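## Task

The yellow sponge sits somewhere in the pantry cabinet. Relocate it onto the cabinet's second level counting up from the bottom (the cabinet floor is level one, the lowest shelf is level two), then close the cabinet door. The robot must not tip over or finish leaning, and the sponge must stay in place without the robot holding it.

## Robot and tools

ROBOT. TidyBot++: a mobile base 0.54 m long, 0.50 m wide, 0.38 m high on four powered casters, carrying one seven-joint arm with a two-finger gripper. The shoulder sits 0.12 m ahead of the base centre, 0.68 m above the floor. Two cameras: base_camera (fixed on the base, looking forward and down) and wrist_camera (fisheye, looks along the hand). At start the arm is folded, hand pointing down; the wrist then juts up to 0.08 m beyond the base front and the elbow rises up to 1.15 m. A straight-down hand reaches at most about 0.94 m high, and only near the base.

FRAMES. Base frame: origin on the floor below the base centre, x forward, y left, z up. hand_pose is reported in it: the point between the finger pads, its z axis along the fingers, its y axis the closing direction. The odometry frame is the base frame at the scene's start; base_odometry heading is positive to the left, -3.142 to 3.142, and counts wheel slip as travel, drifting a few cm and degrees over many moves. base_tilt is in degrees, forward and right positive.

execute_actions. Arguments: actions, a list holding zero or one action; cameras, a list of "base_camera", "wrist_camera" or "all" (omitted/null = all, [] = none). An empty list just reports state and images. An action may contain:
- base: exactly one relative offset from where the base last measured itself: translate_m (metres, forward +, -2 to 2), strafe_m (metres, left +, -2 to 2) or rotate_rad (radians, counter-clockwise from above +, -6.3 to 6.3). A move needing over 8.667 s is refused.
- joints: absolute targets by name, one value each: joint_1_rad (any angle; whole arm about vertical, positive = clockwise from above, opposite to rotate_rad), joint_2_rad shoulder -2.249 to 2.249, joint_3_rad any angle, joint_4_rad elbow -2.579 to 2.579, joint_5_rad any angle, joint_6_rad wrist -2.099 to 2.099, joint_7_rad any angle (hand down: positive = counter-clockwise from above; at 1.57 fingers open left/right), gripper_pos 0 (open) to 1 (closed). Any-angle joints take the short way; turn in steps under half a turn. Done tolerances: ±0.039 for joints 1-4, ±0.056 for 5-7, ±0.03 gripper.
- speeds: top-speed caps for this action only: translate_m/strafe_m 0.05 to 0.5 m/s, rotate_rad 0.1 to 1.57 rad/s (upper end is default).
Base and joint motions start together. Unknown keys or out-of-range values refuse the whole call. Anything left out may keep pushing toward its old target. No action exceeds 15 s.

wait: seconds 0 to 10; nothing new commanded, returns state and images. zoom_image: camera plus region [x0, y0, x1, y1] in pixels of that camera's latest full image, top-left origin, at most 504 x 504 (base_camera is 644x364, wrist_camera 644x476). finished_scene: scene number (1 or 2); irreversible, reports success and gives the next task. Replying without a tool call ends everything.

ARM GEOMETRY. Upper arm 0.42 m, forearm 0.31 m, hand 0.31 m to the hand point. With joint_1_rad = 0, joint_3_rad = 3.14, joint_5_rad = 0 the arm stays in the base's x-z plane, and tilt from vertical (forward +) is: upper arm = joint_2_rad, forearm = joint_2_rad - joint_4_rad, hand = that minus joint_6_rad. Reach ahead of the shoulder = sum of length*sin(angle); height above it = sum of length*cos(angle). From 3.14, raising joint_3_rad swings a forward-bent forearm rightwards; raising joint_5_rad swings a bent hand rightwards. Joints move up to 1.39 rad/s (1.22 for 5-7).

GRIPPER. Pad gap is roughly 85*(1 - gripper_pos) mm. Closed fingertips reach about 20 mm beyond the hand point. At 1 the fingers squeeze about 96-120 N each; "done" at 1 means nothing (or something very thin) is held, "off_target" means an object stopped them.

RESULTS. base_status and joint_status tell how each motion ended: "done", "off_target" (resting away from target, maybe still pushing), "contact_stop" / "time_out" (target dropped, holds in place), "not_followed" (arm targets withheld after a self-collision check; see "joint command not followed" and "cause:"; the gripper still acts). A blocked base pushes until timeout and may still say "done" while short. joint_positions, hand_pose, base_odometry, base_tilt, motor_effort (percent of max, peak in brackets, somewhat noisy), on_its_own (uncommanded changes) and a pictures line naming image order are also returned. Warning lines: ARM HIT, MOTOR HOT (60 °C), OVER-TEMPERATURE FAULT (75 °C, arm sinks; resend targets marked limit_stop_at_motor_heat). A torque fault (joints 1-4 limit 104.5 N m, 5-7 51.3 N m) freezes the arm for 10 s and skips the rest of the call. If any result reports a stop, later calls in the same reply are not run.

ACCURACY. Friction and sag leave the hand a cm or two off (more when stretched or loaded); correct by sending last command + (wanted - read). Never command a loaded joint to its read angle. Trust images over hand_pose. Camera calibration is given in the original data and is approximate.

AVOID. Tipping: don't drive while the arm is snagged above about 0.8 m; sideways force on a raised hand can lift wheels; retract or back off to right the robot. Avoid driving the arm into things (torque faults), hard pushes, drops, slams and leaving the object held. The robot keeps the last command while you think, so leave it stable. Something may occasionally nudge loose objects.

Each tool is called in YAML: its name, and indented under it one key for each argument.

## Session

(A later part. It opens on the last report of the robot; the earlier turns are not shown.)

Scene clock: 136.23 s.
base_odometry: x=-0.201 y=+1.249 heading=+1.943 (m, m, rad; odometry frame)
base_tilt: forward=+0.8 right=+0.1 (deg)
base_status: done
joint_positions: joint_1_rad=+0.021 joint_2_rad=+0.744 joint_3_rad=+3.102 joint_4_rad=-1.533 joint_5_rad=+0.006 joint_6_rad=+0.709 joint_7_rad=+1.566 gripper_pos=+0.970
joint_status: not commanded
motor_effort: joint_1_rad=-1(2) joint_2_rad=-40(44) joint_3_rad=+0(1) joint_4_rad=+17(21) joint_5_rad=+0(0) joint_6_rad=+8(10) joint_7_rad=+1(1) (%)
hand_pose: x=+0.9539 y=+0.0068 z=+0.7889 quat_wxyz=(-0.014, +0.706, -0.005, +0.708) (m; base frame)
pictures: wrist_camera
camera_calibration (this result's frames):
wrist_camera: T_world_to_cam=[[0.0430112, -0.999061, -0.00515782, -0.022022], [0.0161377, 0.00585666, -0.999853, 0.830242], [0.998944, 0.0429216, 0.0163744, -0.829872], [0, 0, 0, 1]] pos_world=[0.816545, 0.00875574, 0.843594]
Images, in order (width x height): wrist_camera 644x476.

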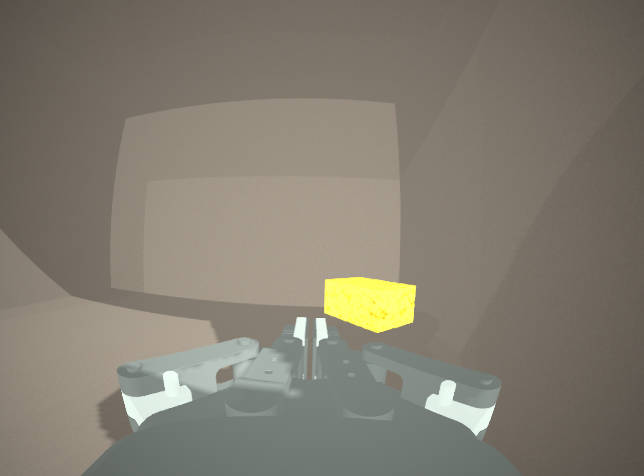

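execute_actions:
  actions:
    - {"base":{"strafe_m":-0.03}}
  cameras: []

execute_actions:
  actions:
    - {"base":{"translate_m":0.16},"speeds":{"translate_m":0.2}}
  cameras: ["wrist_camera"]

execute_actions:
  actions:
    - {"base":{"translate_m":0.07},"speeds":{"translate_m":0.08}}
  cameras: ["wrist_camera"]

execute_actions:
  actions:
    - {"base":{"translate_m":-0.22}}
  cameras: ["wrist_camera"]

Scene clock: 141.97 s.
base_odometry: x=-0.173 y=+1.260 heading=+1.943 (m, m, rad; odometry frame)
base_tilt: forward=+0.7 right=+0.1 (deg)
base_status: done
joint_positions: joint_1_rad=+0.026 joint_2_rad=+0.744 joint_3_rad=+3.102 joint_4_rad=-1.533 joint_5_rad=+0.006 joint_6_rad=+0.709 joint_7_rad=+1.566 gripper_pos=+0.970
joint_status: not commanded
motor_effort: joint_1_rad=-1(5) joint_2_rad=-39(40) joint_3_rad=+0(1) joint_4_rad=+16(17) joint_5_rad=+1(1) joint_6_rad=+8(8) joint_7_rad=+1(1) (%)
hand_pose: x=+0.9540 y=+0.0027 z=+0.7890 quat_wxyz=(-0.012, +0.706, -0.007, +0.708) (m; base frame)
pictures: none
No camera images: the call's "cameras" was empty. Leave "cameras" out to get every camera's image.

Scene clock: 143.53 s.
base_odometry: x=-0.231 y=+1.409 heading=+1.943 (m, m, rad; odometry frame)
base_tilt: forward=+0.8 right=+0.1 (deg)
base_status: done
joint_positions: joint_1_rad=+0.020 joint_2_rad=+0.744 joint_3_rad=+3.098 joint_4_rad=-1.532 joint_5_rad=+0.007 joint_6_rad=+0.710 joint_7_rad=+1.566 gripper_pos=+0.970
joint_status: not commanded
motor_effort: joint_1_rad=-1(5) joint_2_rad=-41(42) joint_3_rad=-1(3) joint_4_rad=+18(20) joint_5_rad=+0(2) joint_6_rad=+9(9) joint_7_rad=+1(1) (%)
hand_pose: x=+0.9541 y=+0.0099 z=+0.7895 quat_wxyz=(-0.016, +0.705, -0.004, +0.709) (m; base frame)
pictures: wrist_camera
camera_calibration (this result's frames):
wrist_camera: T_world_to_cam=[[0.047271, -0.998853, -0.00767306, -0.0209617], [0.0175917, 0.00851294, -0.999809, 0.829334], [0.998727, 0.047127, 0.0179739, -0.831252], [0, 0, 0, 1]] pos_world=[0.816596, 0.0111766, 0.843956]
Images, in order (width x height): wrist_camera 644x476.

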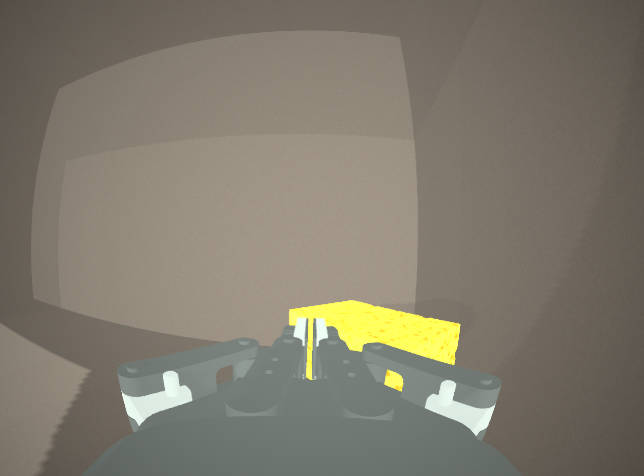

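Scene clock: 144.93 s.
base_odometry: x=-0.256 y=+1.475 heading=+1.943 (m, m, rad; odometry frame)
base_tilt: forward=+0.7 right=+0.1 (deg)
base_status: done
joint_positions: joint_1_rad=-0.020 joint_2_rad=+0.744 joint_3_rad=+3.079 joint_4_rad=-1.533 joint_5_rad=+0.013 joint_6_rad=+0.710 joint_7_rad=+1.566 gripper_pos=+0.970
joint_status: not commanded
motor_effort: joint_1_rad=+9(12) joint_2_rad=-42(43) joint_3_rad=+5(7) joint_4_rad=+21(25) joint_5_rad=-3(4) joint_6_rad=+9(9) joint_7_rad=+1(1) (%)
hand_pose: x=+0.9519 y=+0.0544 z=+0.7895 quat_wxyz=(-0.039, +0.705, +0.013, +0.708) (m; base frame)
pictures: wrist_camera
camera_calibration (this result's frames):
wrist_camera: T_world_to_cam=[[0.104426, -0.994407, -0.0158254, -0.0247125], [0.0161337, 0.0176041, -0.999715, 0.829838], [0.994402, 0.104141, 0.0178818, -0.830113], [0, 0, 0, 1]] pos_world=[0.814658, 0.0472661, 0.844054]
Images, in order (width x height): wrist_camera 644x476.

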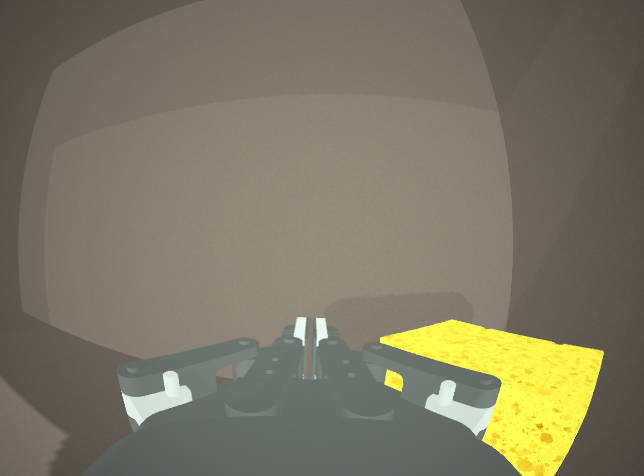

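Scene clock: 146.67 s.
base_odometry: x=-0.176 y=+1.270 heading=+1.943 (m, m, rad; odometry frame)
base_tilt: forward=+0.7 right=+0.1 (deg)
base_status: done
joint_positions: joint_1_rad=+0.013 joint_2_rad=+0.746 joint_3_rad=+3.090 joint_4_rad=-1.531 joint_5_rad=+0.013 joint_6_rad=+0.710 joint_7_rad=+1.566 gripper_pos=+0.970
joint_status: not commanded
motor_effort: joint_1_rad=-1(11) joint_2_rad=-42(45) joint_3_rad=-1(6) joint_4_rad=+19(21) joint_5_rad=+1(3) joint_6_rad=+9(10) joint_7_rad=+1(1) (%)
hand_pose: x=+0.9541 y=+0.0216 z=+0.7894 quat_wxyz=(-0.023, +0.705, +0.001, +0.709) (m; base frame)
pictures: wrist_camera
camera_calibration (this result's frames):
wrist_camera: T_world_to_cam=[[0.0643346, -0.997889, -0.00891791, -0.0246683], [0.0177992, 0.0100824, -0.999791, 0.828869], [0.99777, 0.0641624, 0.0184103, -0.831639], [0, 0, 0, 1]] pos_world=[0.816618, 0.0203867, 0.843786]
Images, in order (width x height): wrist_camera 644x476.

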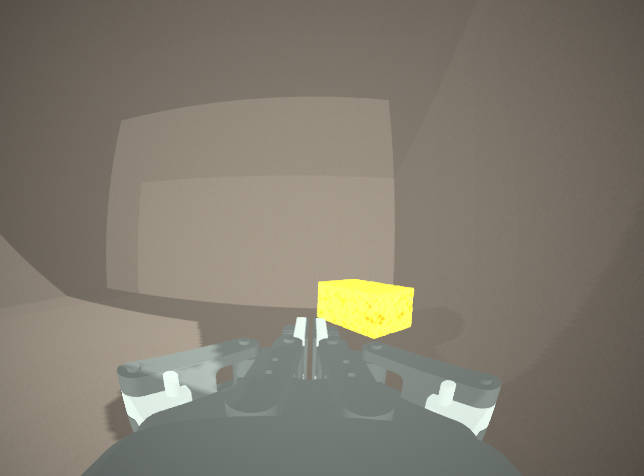

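execute_actions:
  actions:
    - {"base":{"strafe_m":-0.045},"joints":{"gripper_pos":0}}
  cameras: []

execute_actions:
  actions:
    - {"base":{"translate_m":0.13},"speeds":{"translate_m":0.15}}
  cameras: ["wrist_camera"]

Scene clock: 156.73 s.
base_odometry: x=-0.134 y=+1.286 heading=+1.942 (m, m, rad; odometry frame)
base_tilt: forward=+0.8 right=+0.1 (deg)
base_status: done
joint_positions: joint_1_rad=+0.002 joint_2_rad=+0.746 joint_3_rad=+3.085 joint_4_rad=-1.531 joint_5_rad=+0.019 joint_6_rad=+0.710 joint_7_rad=+1.566 gripper_pos=+0.000
joint_status: all done
motor_effort: joint_1_rad=+3(10) joint_2_rad=-42(42) joint_3_rad=+2(7) joint_4_rad=+18(19) joint_5_rad=-1(6) joint_6_rad=+9(9) joint_7_rad=+1(2) (%)
hand_pose: x=+0.9537 y=+0.0342 z=+0.7895 quat_wxyz=(-0.028, +0.705, +0.008, +0.709) (m; base frame)
pictures: none
No camera images: the call's "cameras" was empty. Leave "cameras" out to get every camera's image.

Scene clock: 158.27 s.
base_odometry: x=-0.181 y=+1.407 heading=+1.942 (m, m, rad; odometry frame)
base_tilt: forward=+0.8 right=+0.1 (deg)
base_status: done
joint_positions: joint_1_rad=+0.001 joint_2_rad=+0.746 joint_3_rad=+3.085 joint_4_rad=-1.531 joint_5_rad=+0.019 joint_6_rad=+0.710 joint_7_rad=+1.566 gripper_pos=+0.000
joint_status: not commanded
motor_effort: joint_1_rad=+8(8) joint_2_rad=-40(43) joint_3_rad=+4(4) joint_4_rad=+17(21) joint_5_rad=-2(3) joint_6_rad=+8(9) joint_7_rad=+1(1) (%)
hand_pose: x=+0.9537 y=+0.0350 z=+0.7896 quat_wxyz=(-0.029, +0.705, +0.009, +0.709) (m; base frame)
pictures: wrist_camera
camera_calibration (this result's frames):
wrist_camera: T_world_to_cam=[[0.0833619, -0.996493, -0.00729429, -0.0306668], [0.0181515, 0.00883694, -0.999796, 0.82871], [0.996354, 0.0832126, 0.0188245, -0.831685], [0, 0, 0, 1]] pos_world=[0.816167, 0.0313242, 0.843973]
Images, in order (width x height): wrist_camera 644x476.

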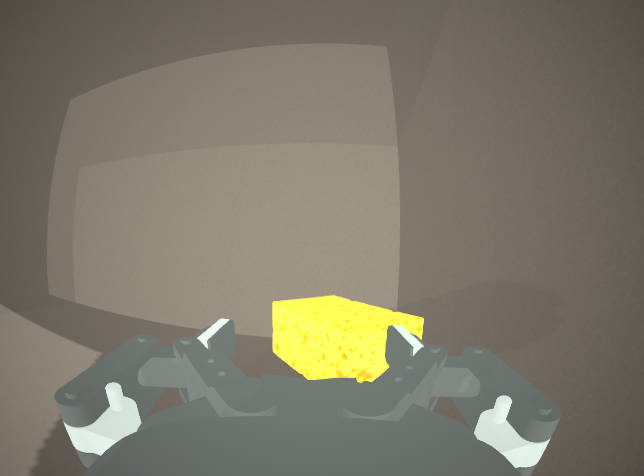

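execute_actions:
  actions:
    - {"base":{"translate_m":0.035},"joints":{"gripper_pos":0.22},"speeds":{"translate_m":0.05}}
  cameras: ["wrist_camera"]

Scene clock: 166.87 s.
base_odometry: x=-0.193 y=+1.439 heading=+1.942 (m, m, rad; odometry frame)
base_tilt: forward=+0.7 right=+0.1 (deg)
base_status: done
joint_positions: joint_1_rad=+0.006 joint_2_rad=+0.675 joint_3_rad=+3.086 joint_4_rad=-1.638 joint_5_rad=+0.019 joint_6_rad=+0.725 joint_7_rad=+1.566 gripper_pos=+0.218
joint_status: all done
motor_effort: joint_1_rad=+3(8) joint_2_rad=-23(42) joint_3_rad=+3(5) joint_4_rad=+40(45) joint_5_rad=+4(6) joint_6_rad=+6(9) joint_7_rad=+2(2) (%)
hand_pose: x=+0.9235 y=+0.0315 z=+0.7933 quat_wxyz=(-0.027, +0.713, +0.009, +0.701) (m; base frame)
pictures: wrist_camera
camera_calibration (this result's frames):
wrist_camera: T_world_to_cam=[[0.0809166, -0.99671, -0.00471328, -0.0314808], [-0.00391895, 0.0044106, -0.999983, 0.853657], [0.996713, 0.0809337, -0.00354916, -0.783973], [0, 0, 0, 1]] pos_world=[0.787289, 0.0283074, 0.850711]
Images, in order (width x height): wrist_camera 644x476.

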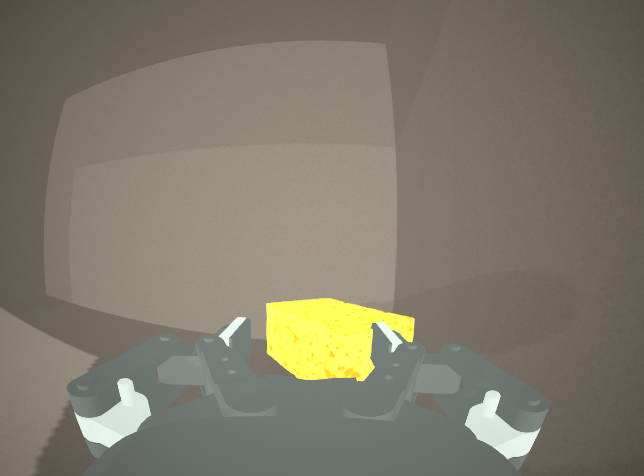

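execute_actions:
  actions:
    - {"base":{"translate_m":-0.035},"joints":{"gripper_pos":0.4}}
  cameras: ["wrist_camera"]

execute_actions:
  actions:
    - {"base":{"strafe_m":0.09},"speeds":{"strafe_m":0.08}}
  cameras: ["wrist_camera"]

Scene clock: 169.77 s.
base_odometry: x=-0.180 y=+1.406 heading=+1.942 (m, m, rad; odometry frame)
base_tilt: forward=+0.7 right=+0.1 (deg)
base_status: done
joint_positions: joint_1_rad=+0.006 joint_2_rad=+0.734 joint_3_rad=+3.086 joint_4_rad=-1.553 joint_5_rad=+0.019 joint_6_rad=+0.726 joint_7_rad=+1.566 gripper_pos=+0.400
joint_status: all done
motor_effort: joint_1_rad=+2(4) joint_2_rad=-39(40) joint_3_rad=+1(2) joint_4_rad=+23(39) joint_5_rad=-1(4) joint_6_rad=+8(9) joint_7_rad=+1(2) (%)
hand_pose: x=+0.9481 y=+0.0306 z=+0.7917 quat_wxyz=(-0.027, +0.703, +0.007, +0.710) (m; base frame)
pictures: wrist_camera
camera_calibration (this result's frames):
wrist_camera: T_world_to_cam=[[0.078272, -0.996914, -0.00604833, -0.0307241], [0.0232564, 0.00789118, -0.999698, 0.82609], [0.996661, 0.0781077, 0.0238022, -0.82991], [0, 0, 0, 1]] pos_world=[0.810331, 0.0276742, 0.845409]
Images, in order (width x height): wrist_camera 644x476.

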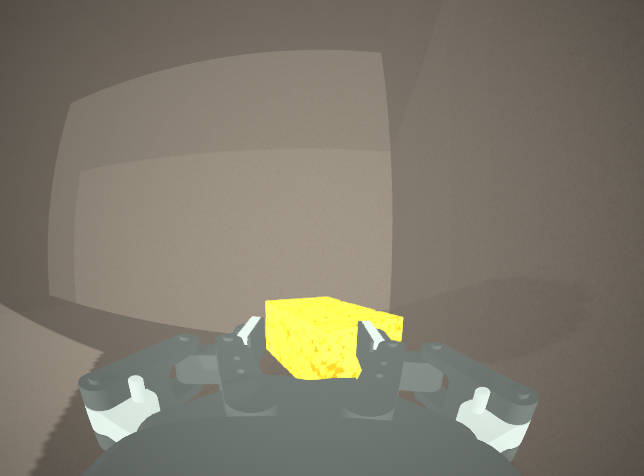

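Scene clock: 171.43 s.
base_odometry: x=-0.264 y=+1.373 heading=+1.942 (m, m, rad; odometry frame)
base_tilt: forward=+0.8 right=+0.1 (deg)
base_status: done
joint_positions: joint_1_rad=+0.027 joint_2_rad=+0.742 joint_3_rad=+3.097 joint_4_rad=-1.544 joint_5_rad=+0.019 joint_6_rad=+0.726 joint_7_rad=+1.566 gripper_pos=+0.400
joint_status: not commanded
motor_effort: joint_1_rad=-4(5) joint_2_rad=-39(42) joint_3_rad=-2(3) joint_4_rad=+22(25) joint_5_rad=+1(2) joint_6_rad=+8(9) joint_7_rad=+1(1) (%)
hand_pose: x=+0.9515 y=+0.0072 z=+0.7905 quat_wxyz=(-0.014, +0.703, -0.001, +0.711) (m; base frame)
pictures: wrist_camera
camera_calibration (this result's frames):
wrist_camera: T_world_to_cam=[[0.0489539, -0.9988, 0.00128528, -0.0322867], [0.0254037, -0.000041308, -0.999677, 0.822957], [0.998478, 0.0489708, 0.0253712, -0.834206], [0, 0, 0, 1]] pos_world=[0.813611, 0.00863773, 0.843898]
Images, in order (width x height): wrist_camera 644x476.

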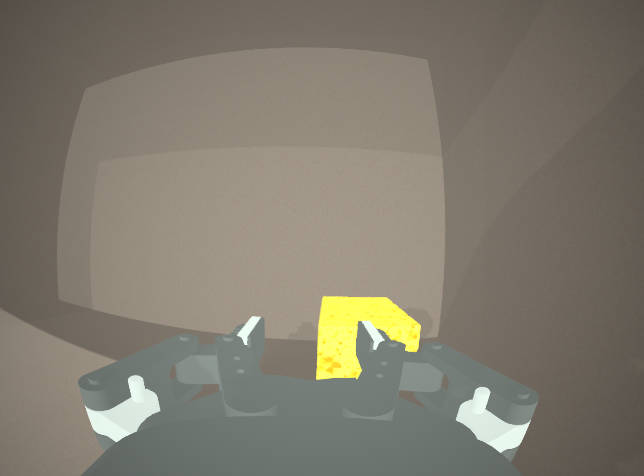

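execute_actions:
  actions:
    - {"base":{"translate_m":-0.13},"joints":{"gripper_pos":0}}
  cameras: ["wrist_camera"]

Scene clock: 173.93 s.
base_odometry: x=-0.217 y=+1.252 heading=+1.942 (m, m, rad; odometry frame)
base_tilt: forward=+0.8 right=+0.1 (deg)
base_status: done
joint_positions: joint_1_rad=+0.026 joint_2_rad=+0.747 joint_3_rad=+3.097 joint_4_rad=-1.534 joint_5_rad=+0.019 joint_6_rad=+0.726 joint_7_rad=+1.566 gripper_pos=+0.000
joint_status: all done
motor_effort: joint_1_rad=-1(3) joint_2_rad=-43(45) joint_3_rad=-1(2) joint_4_rad=+19(21) joint_5_rad=+0(1) joint_6_rad=+9(10) joint_7_rad=+1(1) (%)
hand_pose: x=+0.9540 y=+0.0070 z=+0.7914 quat_wxyz=(-0.014, +0.701, -0.001, +0.713) (m; base frame)
pictures: wrist_camera
camera_calibration (this result's frames):
wrist_camera: T_world_to_cam=[[0.0486661, -0.998814, 0.00129902, -0.0323033], [0.0297495, 0.000149529, -0.999557, 0.819541], [0.998372, 0.0486832, 0.0297215, -0.840065], [0, 0, 0, 1]] pos_world=[0.815889, 0.00850951, 0.844188]
Images, in order (width x height): wrist_camera 644x476.

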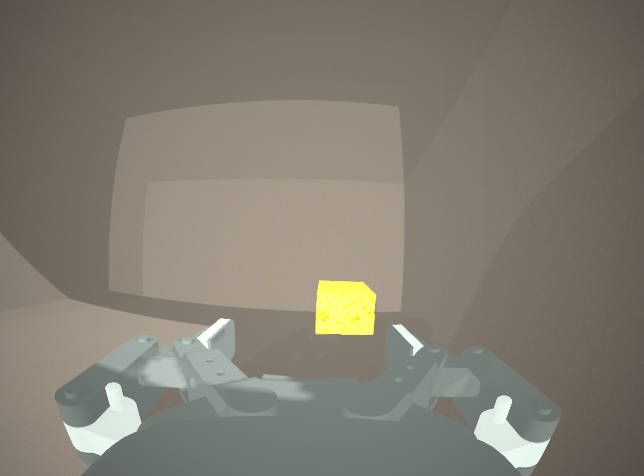

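execute_actions:
  actions:
    - {"base":{"strafe_m":-0.032}}
  cameras: []

execute_actions:
  actions:
    - {"base":{"translate_m":0.15},"speeds":{"translate_m":0.15}}
  cameras: ["wrist_camera"]

execute_actions:
  actions:
    - {"base":{"translate_m":-0.001},"joints":{"gripper_pos":0.36}}
  cameras: ["wrist_camera"]

Scene clock: 177.27 s.
base_odometry: x=-0.187 y=+1.264 heading=+1.942 (m, m, rad; odometry frame)
base_tilt: forward=+0.8 right=+0.1 (deg)
base_status: done
joint_positions: joint_1_rad=+0.031 joint_2_rad=+0.747 joint_3_rad=+3.097 joint_4_rad=-1.534 joint_5_rad=+0.019 joint_6_rad=+0.726 joint_7_rad=+1.566 gripper_pos=+0.000
joint_status: not commanded
motor_effort: joint_1_rad=-2(3) joint_2_rad=-41(43) joint_3_rad=-1(2) joint_4_rad=+18(19) joint_5_rad=+0(1) joint_6_rad=+8(9) joint_7_rad=+1(1) (%)
hand_pose: x=+0.9541 y=+0.0034 z=+0.7914 quat_wxyz=(-0.012, +0.701, -0.002, +0.713) (m; base frame)
pictures: none
No camera images: the call's "cameras" was empty. Leave "cameras" out to get every camera's image.

Scene clock: 178.93 s.
base_odometry: x=-0.242 y=+1.404 heading=+1.941 (m, m, rad; odometry frame)
base_tilt: forward=+0.8 right=+0.1 (deg)
base_status: done
joint_positions: joint_1_rad=+0.031 joint_2_rad=+0.746 joint_3_rad=+3.097 joint_4_rad=-1.534 joint_5_rad=+0.019 joint_6_rad=+0.726 joint_7_rad=+1.566 gripper_pos=+0.000
joint_status: not commanded
motor_effort: joint_1_rad=-1(1) joint_2_rad=-42(42) joint_3_rad=+0(1) joint_4_rad=+18(20) joint_5_rad=+0(0) joint_6_rad=+9(10) joint_7_rad=+1(1) (%)
hand_pose: x=+0.9541 y=+0.0034 z=+0.7922 quat_wxyz=(-0.012, +0.701, -0.002, +0.713) (m; base frame)
pictures: wrist_camera
camera_calibration (this result's frames):
wrist_camera: T_world_to_cam=[[0.0442947, -0.999017, 0.0014654, -0.0318983], [0.0308099, -0.00010009, -0.999525, 0.819278], [0.998543, 0.0443188, 0.0307752, -0.840921], [0, 0, 0, 1]] pos_world=[0.815867, 0.00548369, 0.844815]
Images, in order (width x height): wrist_camera 644x476.

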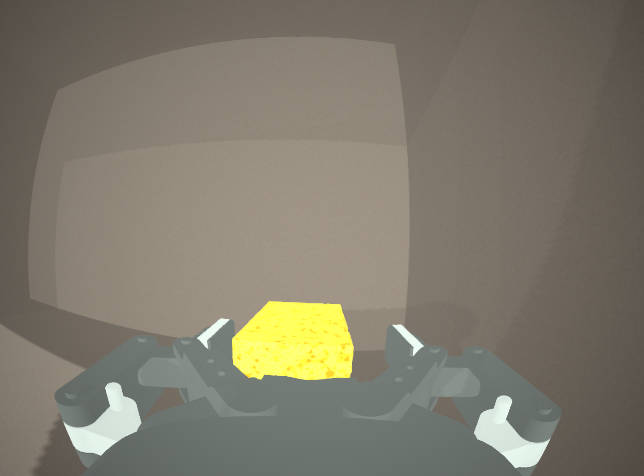

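Scene clock: 179.67 s.
base_odometry: x=-0.241 y=+1.403 heading=+1.941 (m, m, rad; odometry frame)
base_tilt: forward=+0.8 right=+0.1 (deg)
base_status: done
joint_positions: joint_1_rad=+0.031 joint_2_rad=+0.746 joint_3_rad=+3.097 joint_4_rad=-1.534 joint_5_rad=+0.019 joint_6_rad=+0.726 joint_7_rad=+1.566 gripper_pos=+0.354
joint_status: all done
motor_effort: joint_1_rad=+1(3) joint_2_rad=-38(42) joint_3_rad=+0(1) joint_4_rad=+21(23) joint_5_rad=-1(0) joint_6_rad=+8(10) joint_7_rad=+1(1) (%)
hand_pose: x=+0.9539 y=+0.0034 z=+0.7918 quat_wxyz=(-0.012, +0.701, -0.002, +0.713) (m; base frame)
pictures: wrist_camera
camera_calibration (this result's frames):
wrist_camera: T_world_to_cam=[[0.0443721, -0.999014, 0.00143936, -0.0318872], [0.0301989, -0.0000988086, -0.999544, 0.819543], [0.998559, 0.0443953, 0.0301648, -0.840323], [0, 0, 0, 1]] pos_world=[0.815777, 0.00553165, 0.844564]
Images, in order (width x height): wrist_camera 644x476.

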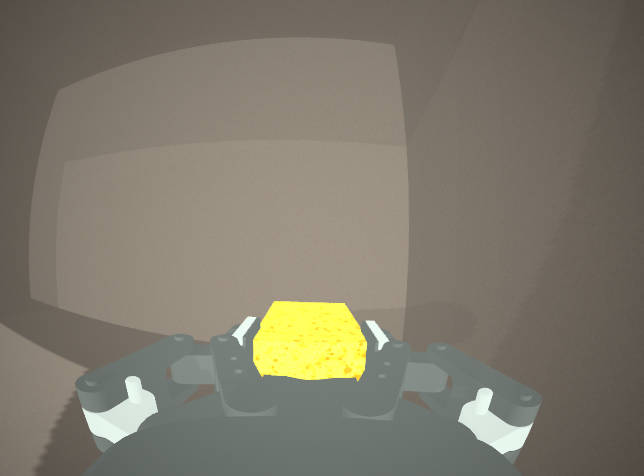

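execute_actions:
  actions:
    - {"base":{"translate_m":-0.001},"joints":{"gripper_pos":0.47,"joint_2_rad":0.71}}
  cameras: []

execute_actions:
  actions:
    - {"base":{"translate_m":-0.62},"speeds":{"translate_m":0.35}}
  cameras: []

execute_actions:
  actions:
    - {"base":{"strafe_m":0.1},"joints":{"joint_2_rad":1.39,"joint_4_rad":-1.26,"joint_6_rad":1.15}}

Scene clock: 181.50 s.
base_odometry: x=-0.241 y=+1.402 heading=+1.941 (m, m, rad; odometry frame)
base_tilt: forward=+0.8 right=+0.1 (deg)
base_status: done
joint_positions: joint_1_rad=+0.031 joint_2_rad=+0.739 joint_3_rad=+3.097 joint_4_rad=-1.535 joint_5_rad=+0.019 joint_6_rad=+0.726 joint_7_rad=+1.566 gripper_pos=+0.424
joint_status: gripper_pos off_target (ended at +0.424, target +0.470); the others done
motor_effort: joint_1_rad=-1(2) joint_2_rad=-44(45) joint_3_rad=+0(0) joint_4_rad=+20(23) joint_5_rad=+0(1) joint_6_rad=+9(10) joint_7_rad=+1(1) (%)
hand_pose: x=+0.9529 y=+0.0035 z=+0.7970 quat_wxyz=(-0.012, +0.699, -0.002, +0.715) (m; base frame)
pictures: none
No camera images: the call's "cameras" was empty. Leave "cameras" out to get every camera's image.

Scene clock: 184.47 s.
base_odometry: x=-0.016 y=+0.824 heading=+1.941 (m, m, rad; odometry frame)
base_tilt: forward=+0.8 right=+0.1 (deg)
base_status: done
joint_positions: joint_1_rad=+0.030 joint_2_rad=+0.731 joint_3_rad=+3.097 joint_4_rad=-1.535 joint_5_rad=+0.019 joint_6_rad=+0.726 joint_7_rad=+1.566 gripper_pos=+0.424
joint_status: not commanded
motor_effort: joint_1_rad=-1(5) joint_2_rad=-44(46) joint_3_rad=+0(2) joint_4_rad=+20(21) joint_5_rad=+0(0) joint_6_rad=+10(10) joint_7_rad=+1(1) (%)
hand_pose: x=+0.9519 y=+0.0041 z=+0.8042 quat_wxyz=(-0.012, +0.696, -0.002, +0.718) (m; base frame)
pictures: none
No camera images: the call's "cameras" was empty. Leave "cameras" out to get every camera's image.

Scene clock: 186.57 s.
base_odometry: x=-0.109 y=+0.787 heading=+1.941 (m, m, rad; odometry frame)
base_tilt: forward=+0.8 right=+0.1 (deg)
base_status: done
joint_positions: joint_1_rad=+0.020 joint_2_rad=+1.382 joint_3_rad=+3.098 joint_4_rad=-1.285 joint_5_rad=+0.019 joint_6_rad=+1.107 joint_7_rad=+1.566 gripper_pos=+0.424
joint_status: all done
motor_effort: joint_1_rad=-1(6) joint_2_rad=-50(55) joint_3_rad=-1(2) joint_4_rad=+14(20) joint_5_rad=+1(1) joint_6_rad=+9(10) joint_7_rad=+1(1) (%)
hand_pose: x=+0.9871 y=+0.0053 z=+0.4853 quat_wxyz=(-0.016, +0.703, -0.012, +0.711) (m; base frame)
pictures: base_camera, wrist_camera
camera_calibration (this result's frames):
wrist_camera: T_world_to_cam=[[0.0358991, -0.999199, -0.0176751, -0.0134004], [0.0240706, 0.0185459, -0.999538, 0.518096], [0.999065, 0.0354571, 0.0247171, -0.862079], [0, 0, 0, 1]] pos_world=[0.849283, 0.00756863, 0.538928]
Images, in order (width x height): base_camera 644x364, wrist_camera 644x476.

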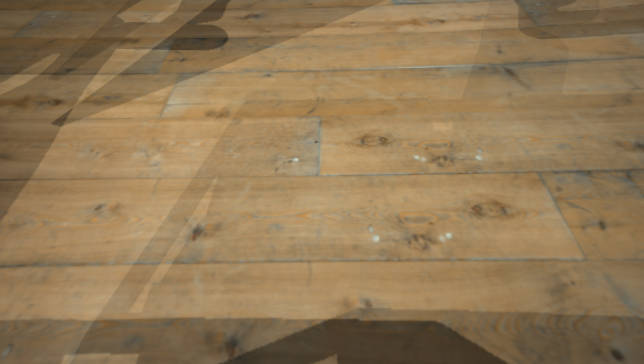

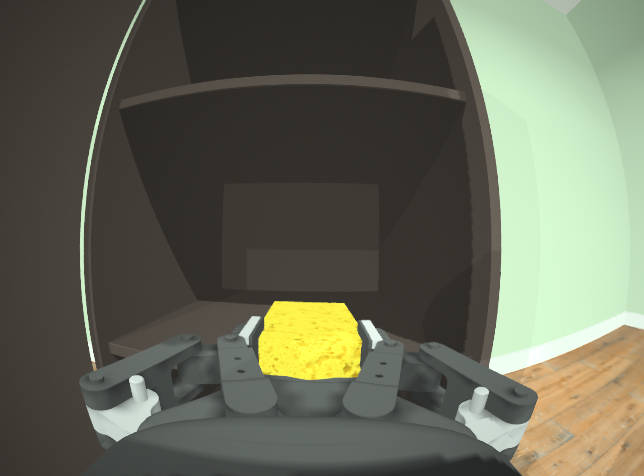

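execute_actions:
  actions:
    - {"base":{"translate_m":0.4},"speeds":{"translate_m":0.3}}
  cameras: []

execute_actions:
  actions:
    - {"joints":{"joint_2_rad":1.47,"joint_6_rad":1.18}}
  cameras: ["wrist_camera"]

Scene clock: 190.77 s.
base_odometry: x=-0.254 y=+1.160 heading=+1.942 (m, m, rad; odometry frame)
base_tilt: forward=+0.8 right=+0.1 (deg)
base_status: done
joint_positions: joint_1_rad=+0.020 joint_2_rad=+1.382 joint_3_rad=+3.098 joint_4_rad=-1.281 joint_5_rad=+0.019 joint_6_rad=+1.108 joint_7_rad=+1.566 gripper_pos=+0.424
joint_status: not commanded
motor_effort: joint_1_rad=-1(3) joint_2_rad=-50(53) joint_3_rad=-1(1) joint_4_rad=+14(15) joint_5_rad=+0(1) joint_6_rad=+9(10) joint_7_rad=+1(1) (%)
hand_pose: x=+0.9883 y=+0.0052 z=+0.4876 quat_wxyz=(-0.016, +0.701, -0.012, +0.713) (m; base frame)
pictures: none
No camera images: the call's "cameras" was empty. Leave "cameras" out to get every camera's image.

Scene clock: 191.80 s.
base_odometry: x=-0.254 y=+1.160 heading=+1.942 (m, m, rad; odometry frame)
base_tilt: forward=+0.8 right=+0.1 (deg)
base_status: not commanded
joint_positions: joint_1_rad=+0.020 joint_2_rad=+1.455 joint_3_rad=+3.098 joint_4_rad=-1.277 joint_5_rad=+0.019 joint_6_rad=+1.148 joint_7_rad=+1.566 gripper_pos=+0.424
joint_status: all done
motor_effort: joint_1_rad=-1(0) joint_2_rad=-50(52) joint_3_rad=-1(1) joint_4_rad=+13(14) joint_5_rad=+0(0) joint_6_rad=+10(10) joint_7_rad=+1(1) (%)
hand_pose: x=+0.9736 y=+0.0050 z=+0.4393 quat_wxyz=(-0.015, +0.711, -0.013, +0.703) (m; base frame)
pictures: wrist_camera
camera_calibration (this result's frames):
wrist_camera: T_world_to_cam=[[0.0336492, -0.999234, -0.0199631, -0.0108669], [0.000708309, 0.0199982, -0.9998, 0.49529], [0.999433, 0.0336283, 0.00138069, -0.837554], [0, 0, 0, 1]] pos_world=[0.837095, 0.007402, 0.49613]
Images, in order (width x height): wrist_camera 644x476.

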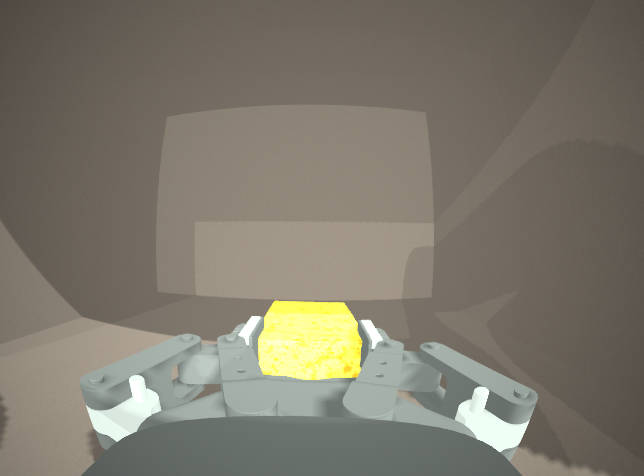

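execute_actions:
  actions:
    - {"joints":{"gripper_pos":0}}
  cameras: []

execute_actions:
  actions:
    - {"base":{"translate_m":-0.6},"joints":{"joint_2_rad":1.44}}

Scene clock: 193.93 s.
base_odometry: x=-0.254 y=+1.160 heading=+1.942 (m, m, rad; odometry frame)
base_tilt: forward=+0.8 right=+0.1 (deg)
base_status: not commanded
joint_positions: joint_1_rad=+0.020 joint_2_rad=+1.455 joint_3_rad=+3.098 joint_4_rad=-1.277 joint_5_rad=+0.019 joint_6_rad=+1.148 joint_7_rad=+1.566 gripper_pos=+0.000
joint_status: all done
motor_effort: joint_1_rad=-1(1) joint_2_rad=-50(50) joint_3_rad=-1(1) joint_4_rad=+13(13) joint_5_rad=+0(1) joint_6_rad=+9(10) joint_7_rad=+1(1) (%)
hand_pose: x=+0.9736 y=+0.0050 z=+0.4393 quat_wxyz=(-0.015, +0.711, -0.013, +0.703) (m; base frame)
pictures: none
No camera images: the call's "cameras" was empty. Leave "cameras" out to get every camera's image.

Scene clock: 196.67 s.
base_odometry: x=-0.037 y=+0.601 heading=+1.942 (m, m, rad; odometry frame)
base_tilt: forward=+0.7 right=+0.1 (deg)
base_status: done
joint_positions: joint_1_rad=+0.020 joint_2_rad=+1.450 joint_3_rad=+3.098 joint_4_rad=-1.274 joint_5_rad=+0.019 joint_6_rad=+1.148 joint_7_rad=+1.566 gripper_pos=+0.000
joint_status: all done
motor_effort: joint_1_rad=-1(6) joint_2_rad=-49(52) joint_3_rad=-1(2) joint_4_rad=+13(14) joint_5_rad=+1(1) joint_6_rad=+9(10) joint_7_rad=+1(1) (%)
hand_pose: x=+0.9756 y=+0.0043 z=+0.4448 quat_wxyz=(-0.015, +0.709, -0.014, +0.705) (m; base frame)
pictures: base_camera, wrist_camera
camera_calibration (this result's frames):
wrist_camera: T_world_to_cam=[[0.0329802, -0.999264, -0.0195707, -0.0110362], [0.00834093, 0.0198558, -0.999768, 0.493333], [0.999421, 0.0328093, 0.00898965, -0.842861], [0, 0, 0, 1]] pos_world=[0.838622, 0.00683005, 0.50058]
Images, in order (width x height): base_camera 644x364, wrist_camera 644x476.

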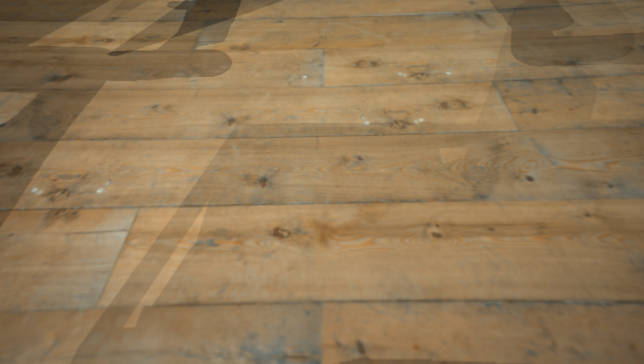

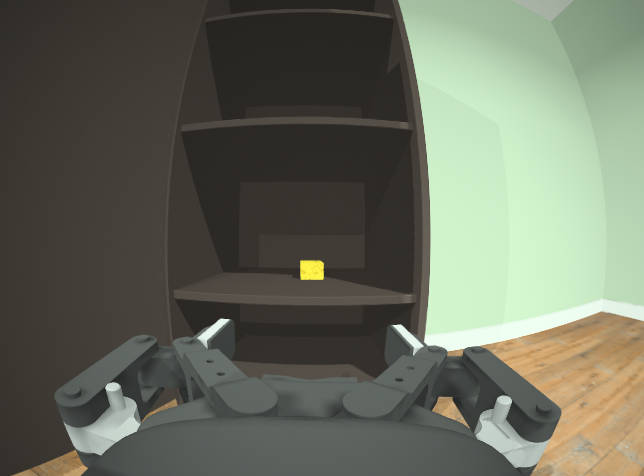

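execute_actions:
  actions:
    - {"base":{"translate_m":-0.22},"joints":{"gripper_pos":0.97,"joint_1_rad":0}}
  cameras: []

execute_actions:
  actions:
    - {"base":{"strafe_m":0.62}}
  cameras: []

execute_actions:
  actions:
    - {"base":{"translate_m":0.32}}
  cameras: ["wrist_camera"]

execute_actions:
  actions:
    - {"base":{"strafe_m":-0.66},"speeds":{"strafe_m":0.15}}

Scene clock: 200.23 s.
base_odometry: x=+0.043 y=+0.396 heading=+1.942 (m, m, rad; odometry frame)
base_tilt: forward=+0.8 right=+0.1 (deg)
base_status: done
joint_positions: joint_1_rad=+0.013 joint_2_rad=+1.450 joint_3_rad=+3.098 joint_4_rad=-1.274 joint_5_rad=+0.019 joint_6_rad=+1.148 joint_7_rad=+1.566 gripper_pos=+0.970
joint_status: all done
motor_effort: joint_1_rad=-1(1) joint_2_rad=-50(52) joint_3_rad=-1(1) joint_4_rad=+13(14) joint_5_rad=+0(1) joint_6_rad=+9(10) joint_7_rad=+1(1) (%)
hand_pose: x=+0.9756 y=+0.0103 z=+0.4449 quat_wxyz=(-0.018, +0.709, -0.011, +0.705) (m; base frame)
pictures: none
No camera images: the call's "cameras" was empty. Leave "cameras" out to get every camera's image.

Scene clock: 202.87 s.
base_odometry: x=-0.535 y=+0.171 heading=+1.942 (m, m, rad; odometry frame)
base_tilt: forward=+0.8 right=+0.1 (deg)
base_status: done
joint_positions: joint_1_rad=+0.003 joint_2_rad=+1.450 joint_3_rad=+3.098 joint_4_rad=-1.274 joint_5_rad=+0.019 joint_6_rad=+1.148 joint_7_rad=+1.566 gripper_pos=+0.970
joint_status: not commanded
motor_effort: joint_1_rad=-1(8) joint_2_rad=-50(51) joint_3_rad=-1(3) joint_4_rad=+13(13) joint_5_rad=+0(2) joint_6_rad=+10(10) joint_7_rad=+1(1) (%)
hand_pose: x=+0.9754 y=+0.0194 z=+0.4449 quat_wxyz=(-0.021, +0.709, -0.007, +0.705) (m; base frame)
pictures: none
No camera images: the call's "cameras" was empty. Leave "cameras" out to get every camera's image.

Scene clock: 204.83 s.
base_odometry: x=-0.652 y=+0.469 heading=+1.943 (m, m, rad; odometry frame)
base_tilt: forward=+0.8 right=+0.0 (deg)
base_status: done
joint_positions: joint_1_rad=+0.003 joint_2_rad=+1.450 joint_3_rad=+3.098 joint_4_rad=-1.273 joint_5_rad=+0.019 joint_6_rad=+1.148 joint_7_rad=+1.566 gripper_pos=+0.970
joint_status: not commanded
motor_effort: joint_1_rad=-1(3) joint_2_rad=-49(52) joint_3_rad=-1(1) joint_4_rad=+13(15) joint_5_rad=+1(1) joint_6_rad=+9(10) joint_7_rad=+1(1) (%)
hand_pose: x=+0.9758 y=+0.0194 z=+0.4454 quat_wxyz=(-0.021, +0.708, -0.007, +0.706) (m; base frame)
pictures: wrist_camera
camera_calibration (this result's frames):
wrist_camera: T_world_to_cam=[[0.0505615, -0.998531, -0.0194941, -0.01317], [0.00939872, 0.0199939, -0.999756, 0.492614], [0.998677, 0.0503659, 0.0103958, -0.843799], [0, 0, 0, 1]] pos_world=[0.838718, 0.0194988, 0.501009]
Images, in order (width x height): wrist_camera 644x476.

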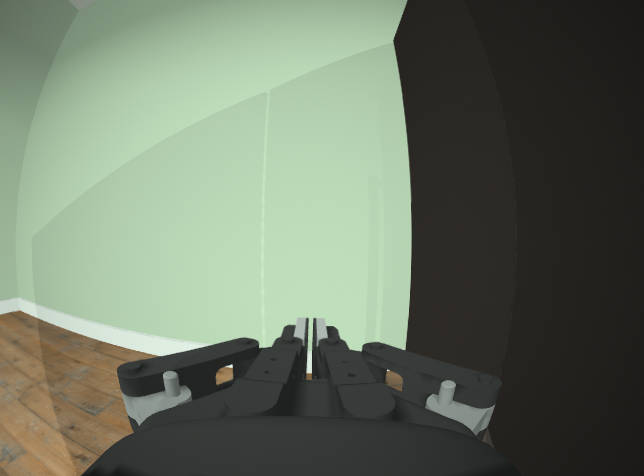

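Scene clock: 209.93 s.
base_odometry: x=-0.037 y=+0.709 heading=+1.943 (m, m, rad; odometry frame)
base_tilt: forward=+0.8 right=+0.1 (deg)
base_status: done
joint_positions: joint_1_rad=-0.002 joint_2_rad=+1.439 joint_3_rad=+3.089 joint_4_rad=-1.268 joint_5_rad=+0.027 joint_6_rad=+1.150 joint_7_rad=+1.567 gripper_pos=+0.970
joint_status: not commanded
motor_effort: joint_1_rad=-1(15) joint_2_rad=-50(60) joint_3_rad=-1(5) joint_4_rad=+13(35) joint_5_rad=+1(6) joint_6_rad=+9(11) joint_7_rad=+1(0) (%)
hand_pose: x=+0.9794 y=+0.0281 z=+0.4580 quat_wxyz=(-0.028, +0.702, -0.005, +0.712) (m; base frame)
pictures: base_camera, wrist_camera
camera_calibration (this result's frames):
wrist_camera: T_world_to_cam=[[0.0632707, -0.99772, -0.0235032, -0.0150642], [0.0272775, 0.0252705, -0.999308, 0.48711], [0.997624, 0.0625859, 0.0288142, -0.855768], [0, 0, 0, 1]] pos_world=[0.8414, 0.0262197, 0.511078]
Images, in order (width x height): base_camera 644x364, wrist_camera 644x476.

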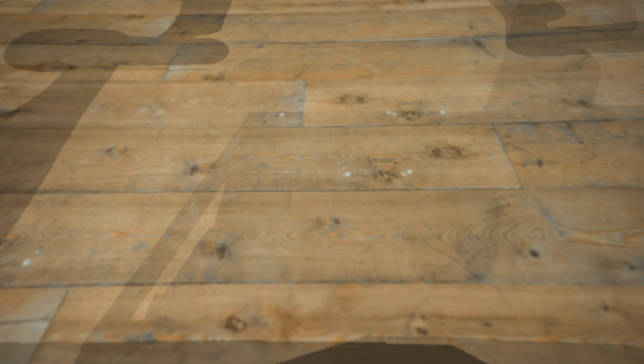

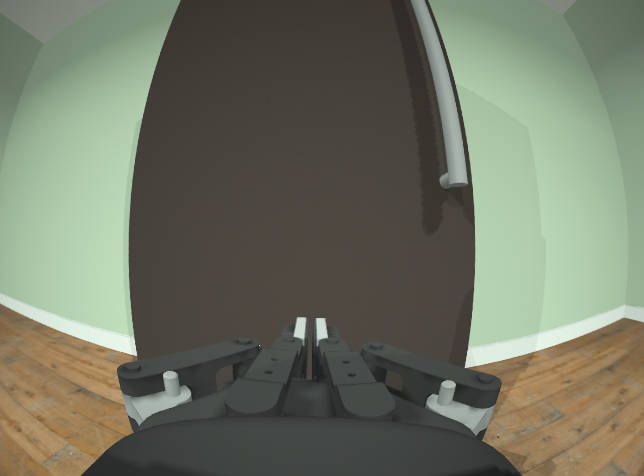

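execute_actions:
  actions:
    - {"base":{"translate_m":0.2},"speeds":{"translate_m":0.15}}
  cameras: []

execute_actions:
  actions:
    - {"base":{"translate_m":0.05},"speeds":{"translate_m":0.05}}
  cameras: ["base_camera"]

Scene clock: 213.13 s.
base_odometry: x=-0.109 y=+0.895 heading=+1.942 (m, m, rad; odometry frame)
base_tilt: forward=+0.8 right=+0.1 (deg)
base_status: done
joint_positions: joint_1_rad=-0.001 joint_2_rad=+1.441 joint_3_rad=+3.089 joint_4_rad=-1.281 joint_5_rad=+0.027 joint_6_rad=+1.161 joint_7_rad=+1.567 gripper_pos=+0.970
joint_status: not commanded
motor_effort: joint_1_rad=-1(3) joint_2_rad=-52(57) joint_3_rad=-1(2) joint_4_rad=+17(29) joint_5_rad=+0(1) joint_6_rad=+9(11) joint_7_rad=+1(1) (%)
hand_pose: x=+0.9754 y=+0.0281 z=+0.4539 quat_wxyz=(-0.028, +0.703, -0.005, +0.711) (m; base frame)
pictures: none
No camera images: the call's "cameras" was empty. Leave "cameras" out to get every camera's image.

Scene clock: 216.20 s.
base_odometry: x=-0.126 y=+0.938 heading=+1.941 (m, m, rad; odometry frame)
base_tilt: forward=+0.7 right=+0.1 (deg)
base_status: translate_m time_out (by the wheels' count: +0.046 of +0.050)
joint_positions: joint_1_rad=+0.001 joint_2_rad=+1.443 joint_3_rad=+3.089 joint_4_rad=-1.423 joint_5_rad=+0.027 joint_6_rad=+1.333 joint_7_rad=+1.567 gripper_pos=+0.970
joint_status: not commanded
motor_effort: joint_1_rad=-1(6) joint_2_rad=-50(55) joint_3_rad=-1(2) joint_4_rad=+43(48) joint_5_rad=+0(2) joint_6_rad=-15(22) joint_7_rad=+1(1) (%)
hand_pose: x=+0.9326 y=+0.0268 z=+0.4462 quat_wxyz=(-0.029, +0.693, -0.007, +0.720) (m; base frame)
pictures: base_camera
Images, in order (width x height): base_camera 644x364.

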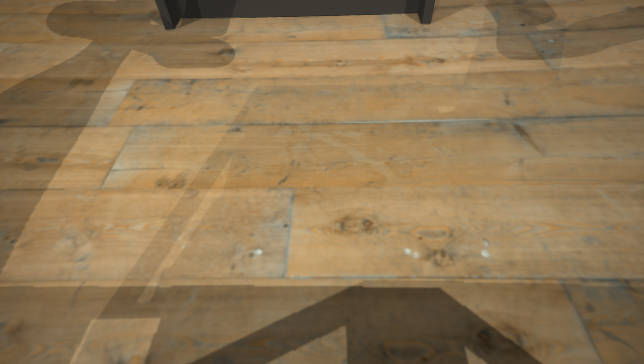

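execute_actions:
  actions:
    - {"base":{"translate_m":-0.15}}
  cameras: ["wrist_camera"]

finished_scene:
  scene: 2

Scene clock: 218.67 s.
base_odometry: x=-0.071 y=+0.798 heading=+1.942 (m, m, rad; odometry frame)
base_tilt: forward=+0.7 right=+0.1 (deg)
base_status: done
joint_positions: joint_1_rad=+0.000 joint_2_rad=+1.439 joint_3_rad=+3.089 joint_4_rad=-1.260 joint_5_rad=+0.027 joint_6_rad=+1.215 joint_7_rad=+1.567 gripper_pos=+0.970
joint_status: not commanded
motor_effort: joint_1_rad=-1(3) joint_2_rad=-50(54) joint_3_rad=-1(2) joint_4_rad=+13(39) joint_5_rad=+0(2) joint_6_rad=+10(16) joint_7_rad=+1(1) (%)
hand_pose: x=+0.9805 y=+0.0257 z=+0.4815 quat_wxyz=(-0.027, +0.675, -0.006, +0.737) (m; base frame)
pictures: wrist_camera
camera_calibration (this result's frames):
wrist_camera: T_world_to_cam=[[0.060315, -0.997958, -0.0210232, -0.015228], [0.0997168, 0.0269803, -0.99465, 0.437353], [0.993186, 0.0578959, 0.10114, -0.887775], [0, 0, 0, 1]] pos_world=[0.839033, 0.0244017, 0.524483]
Images, in order (width x height): wrist_camera 644x476.

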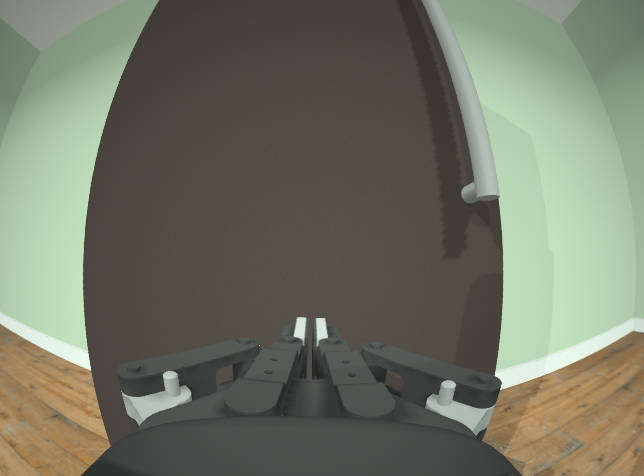

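The scene is finished: the task was done.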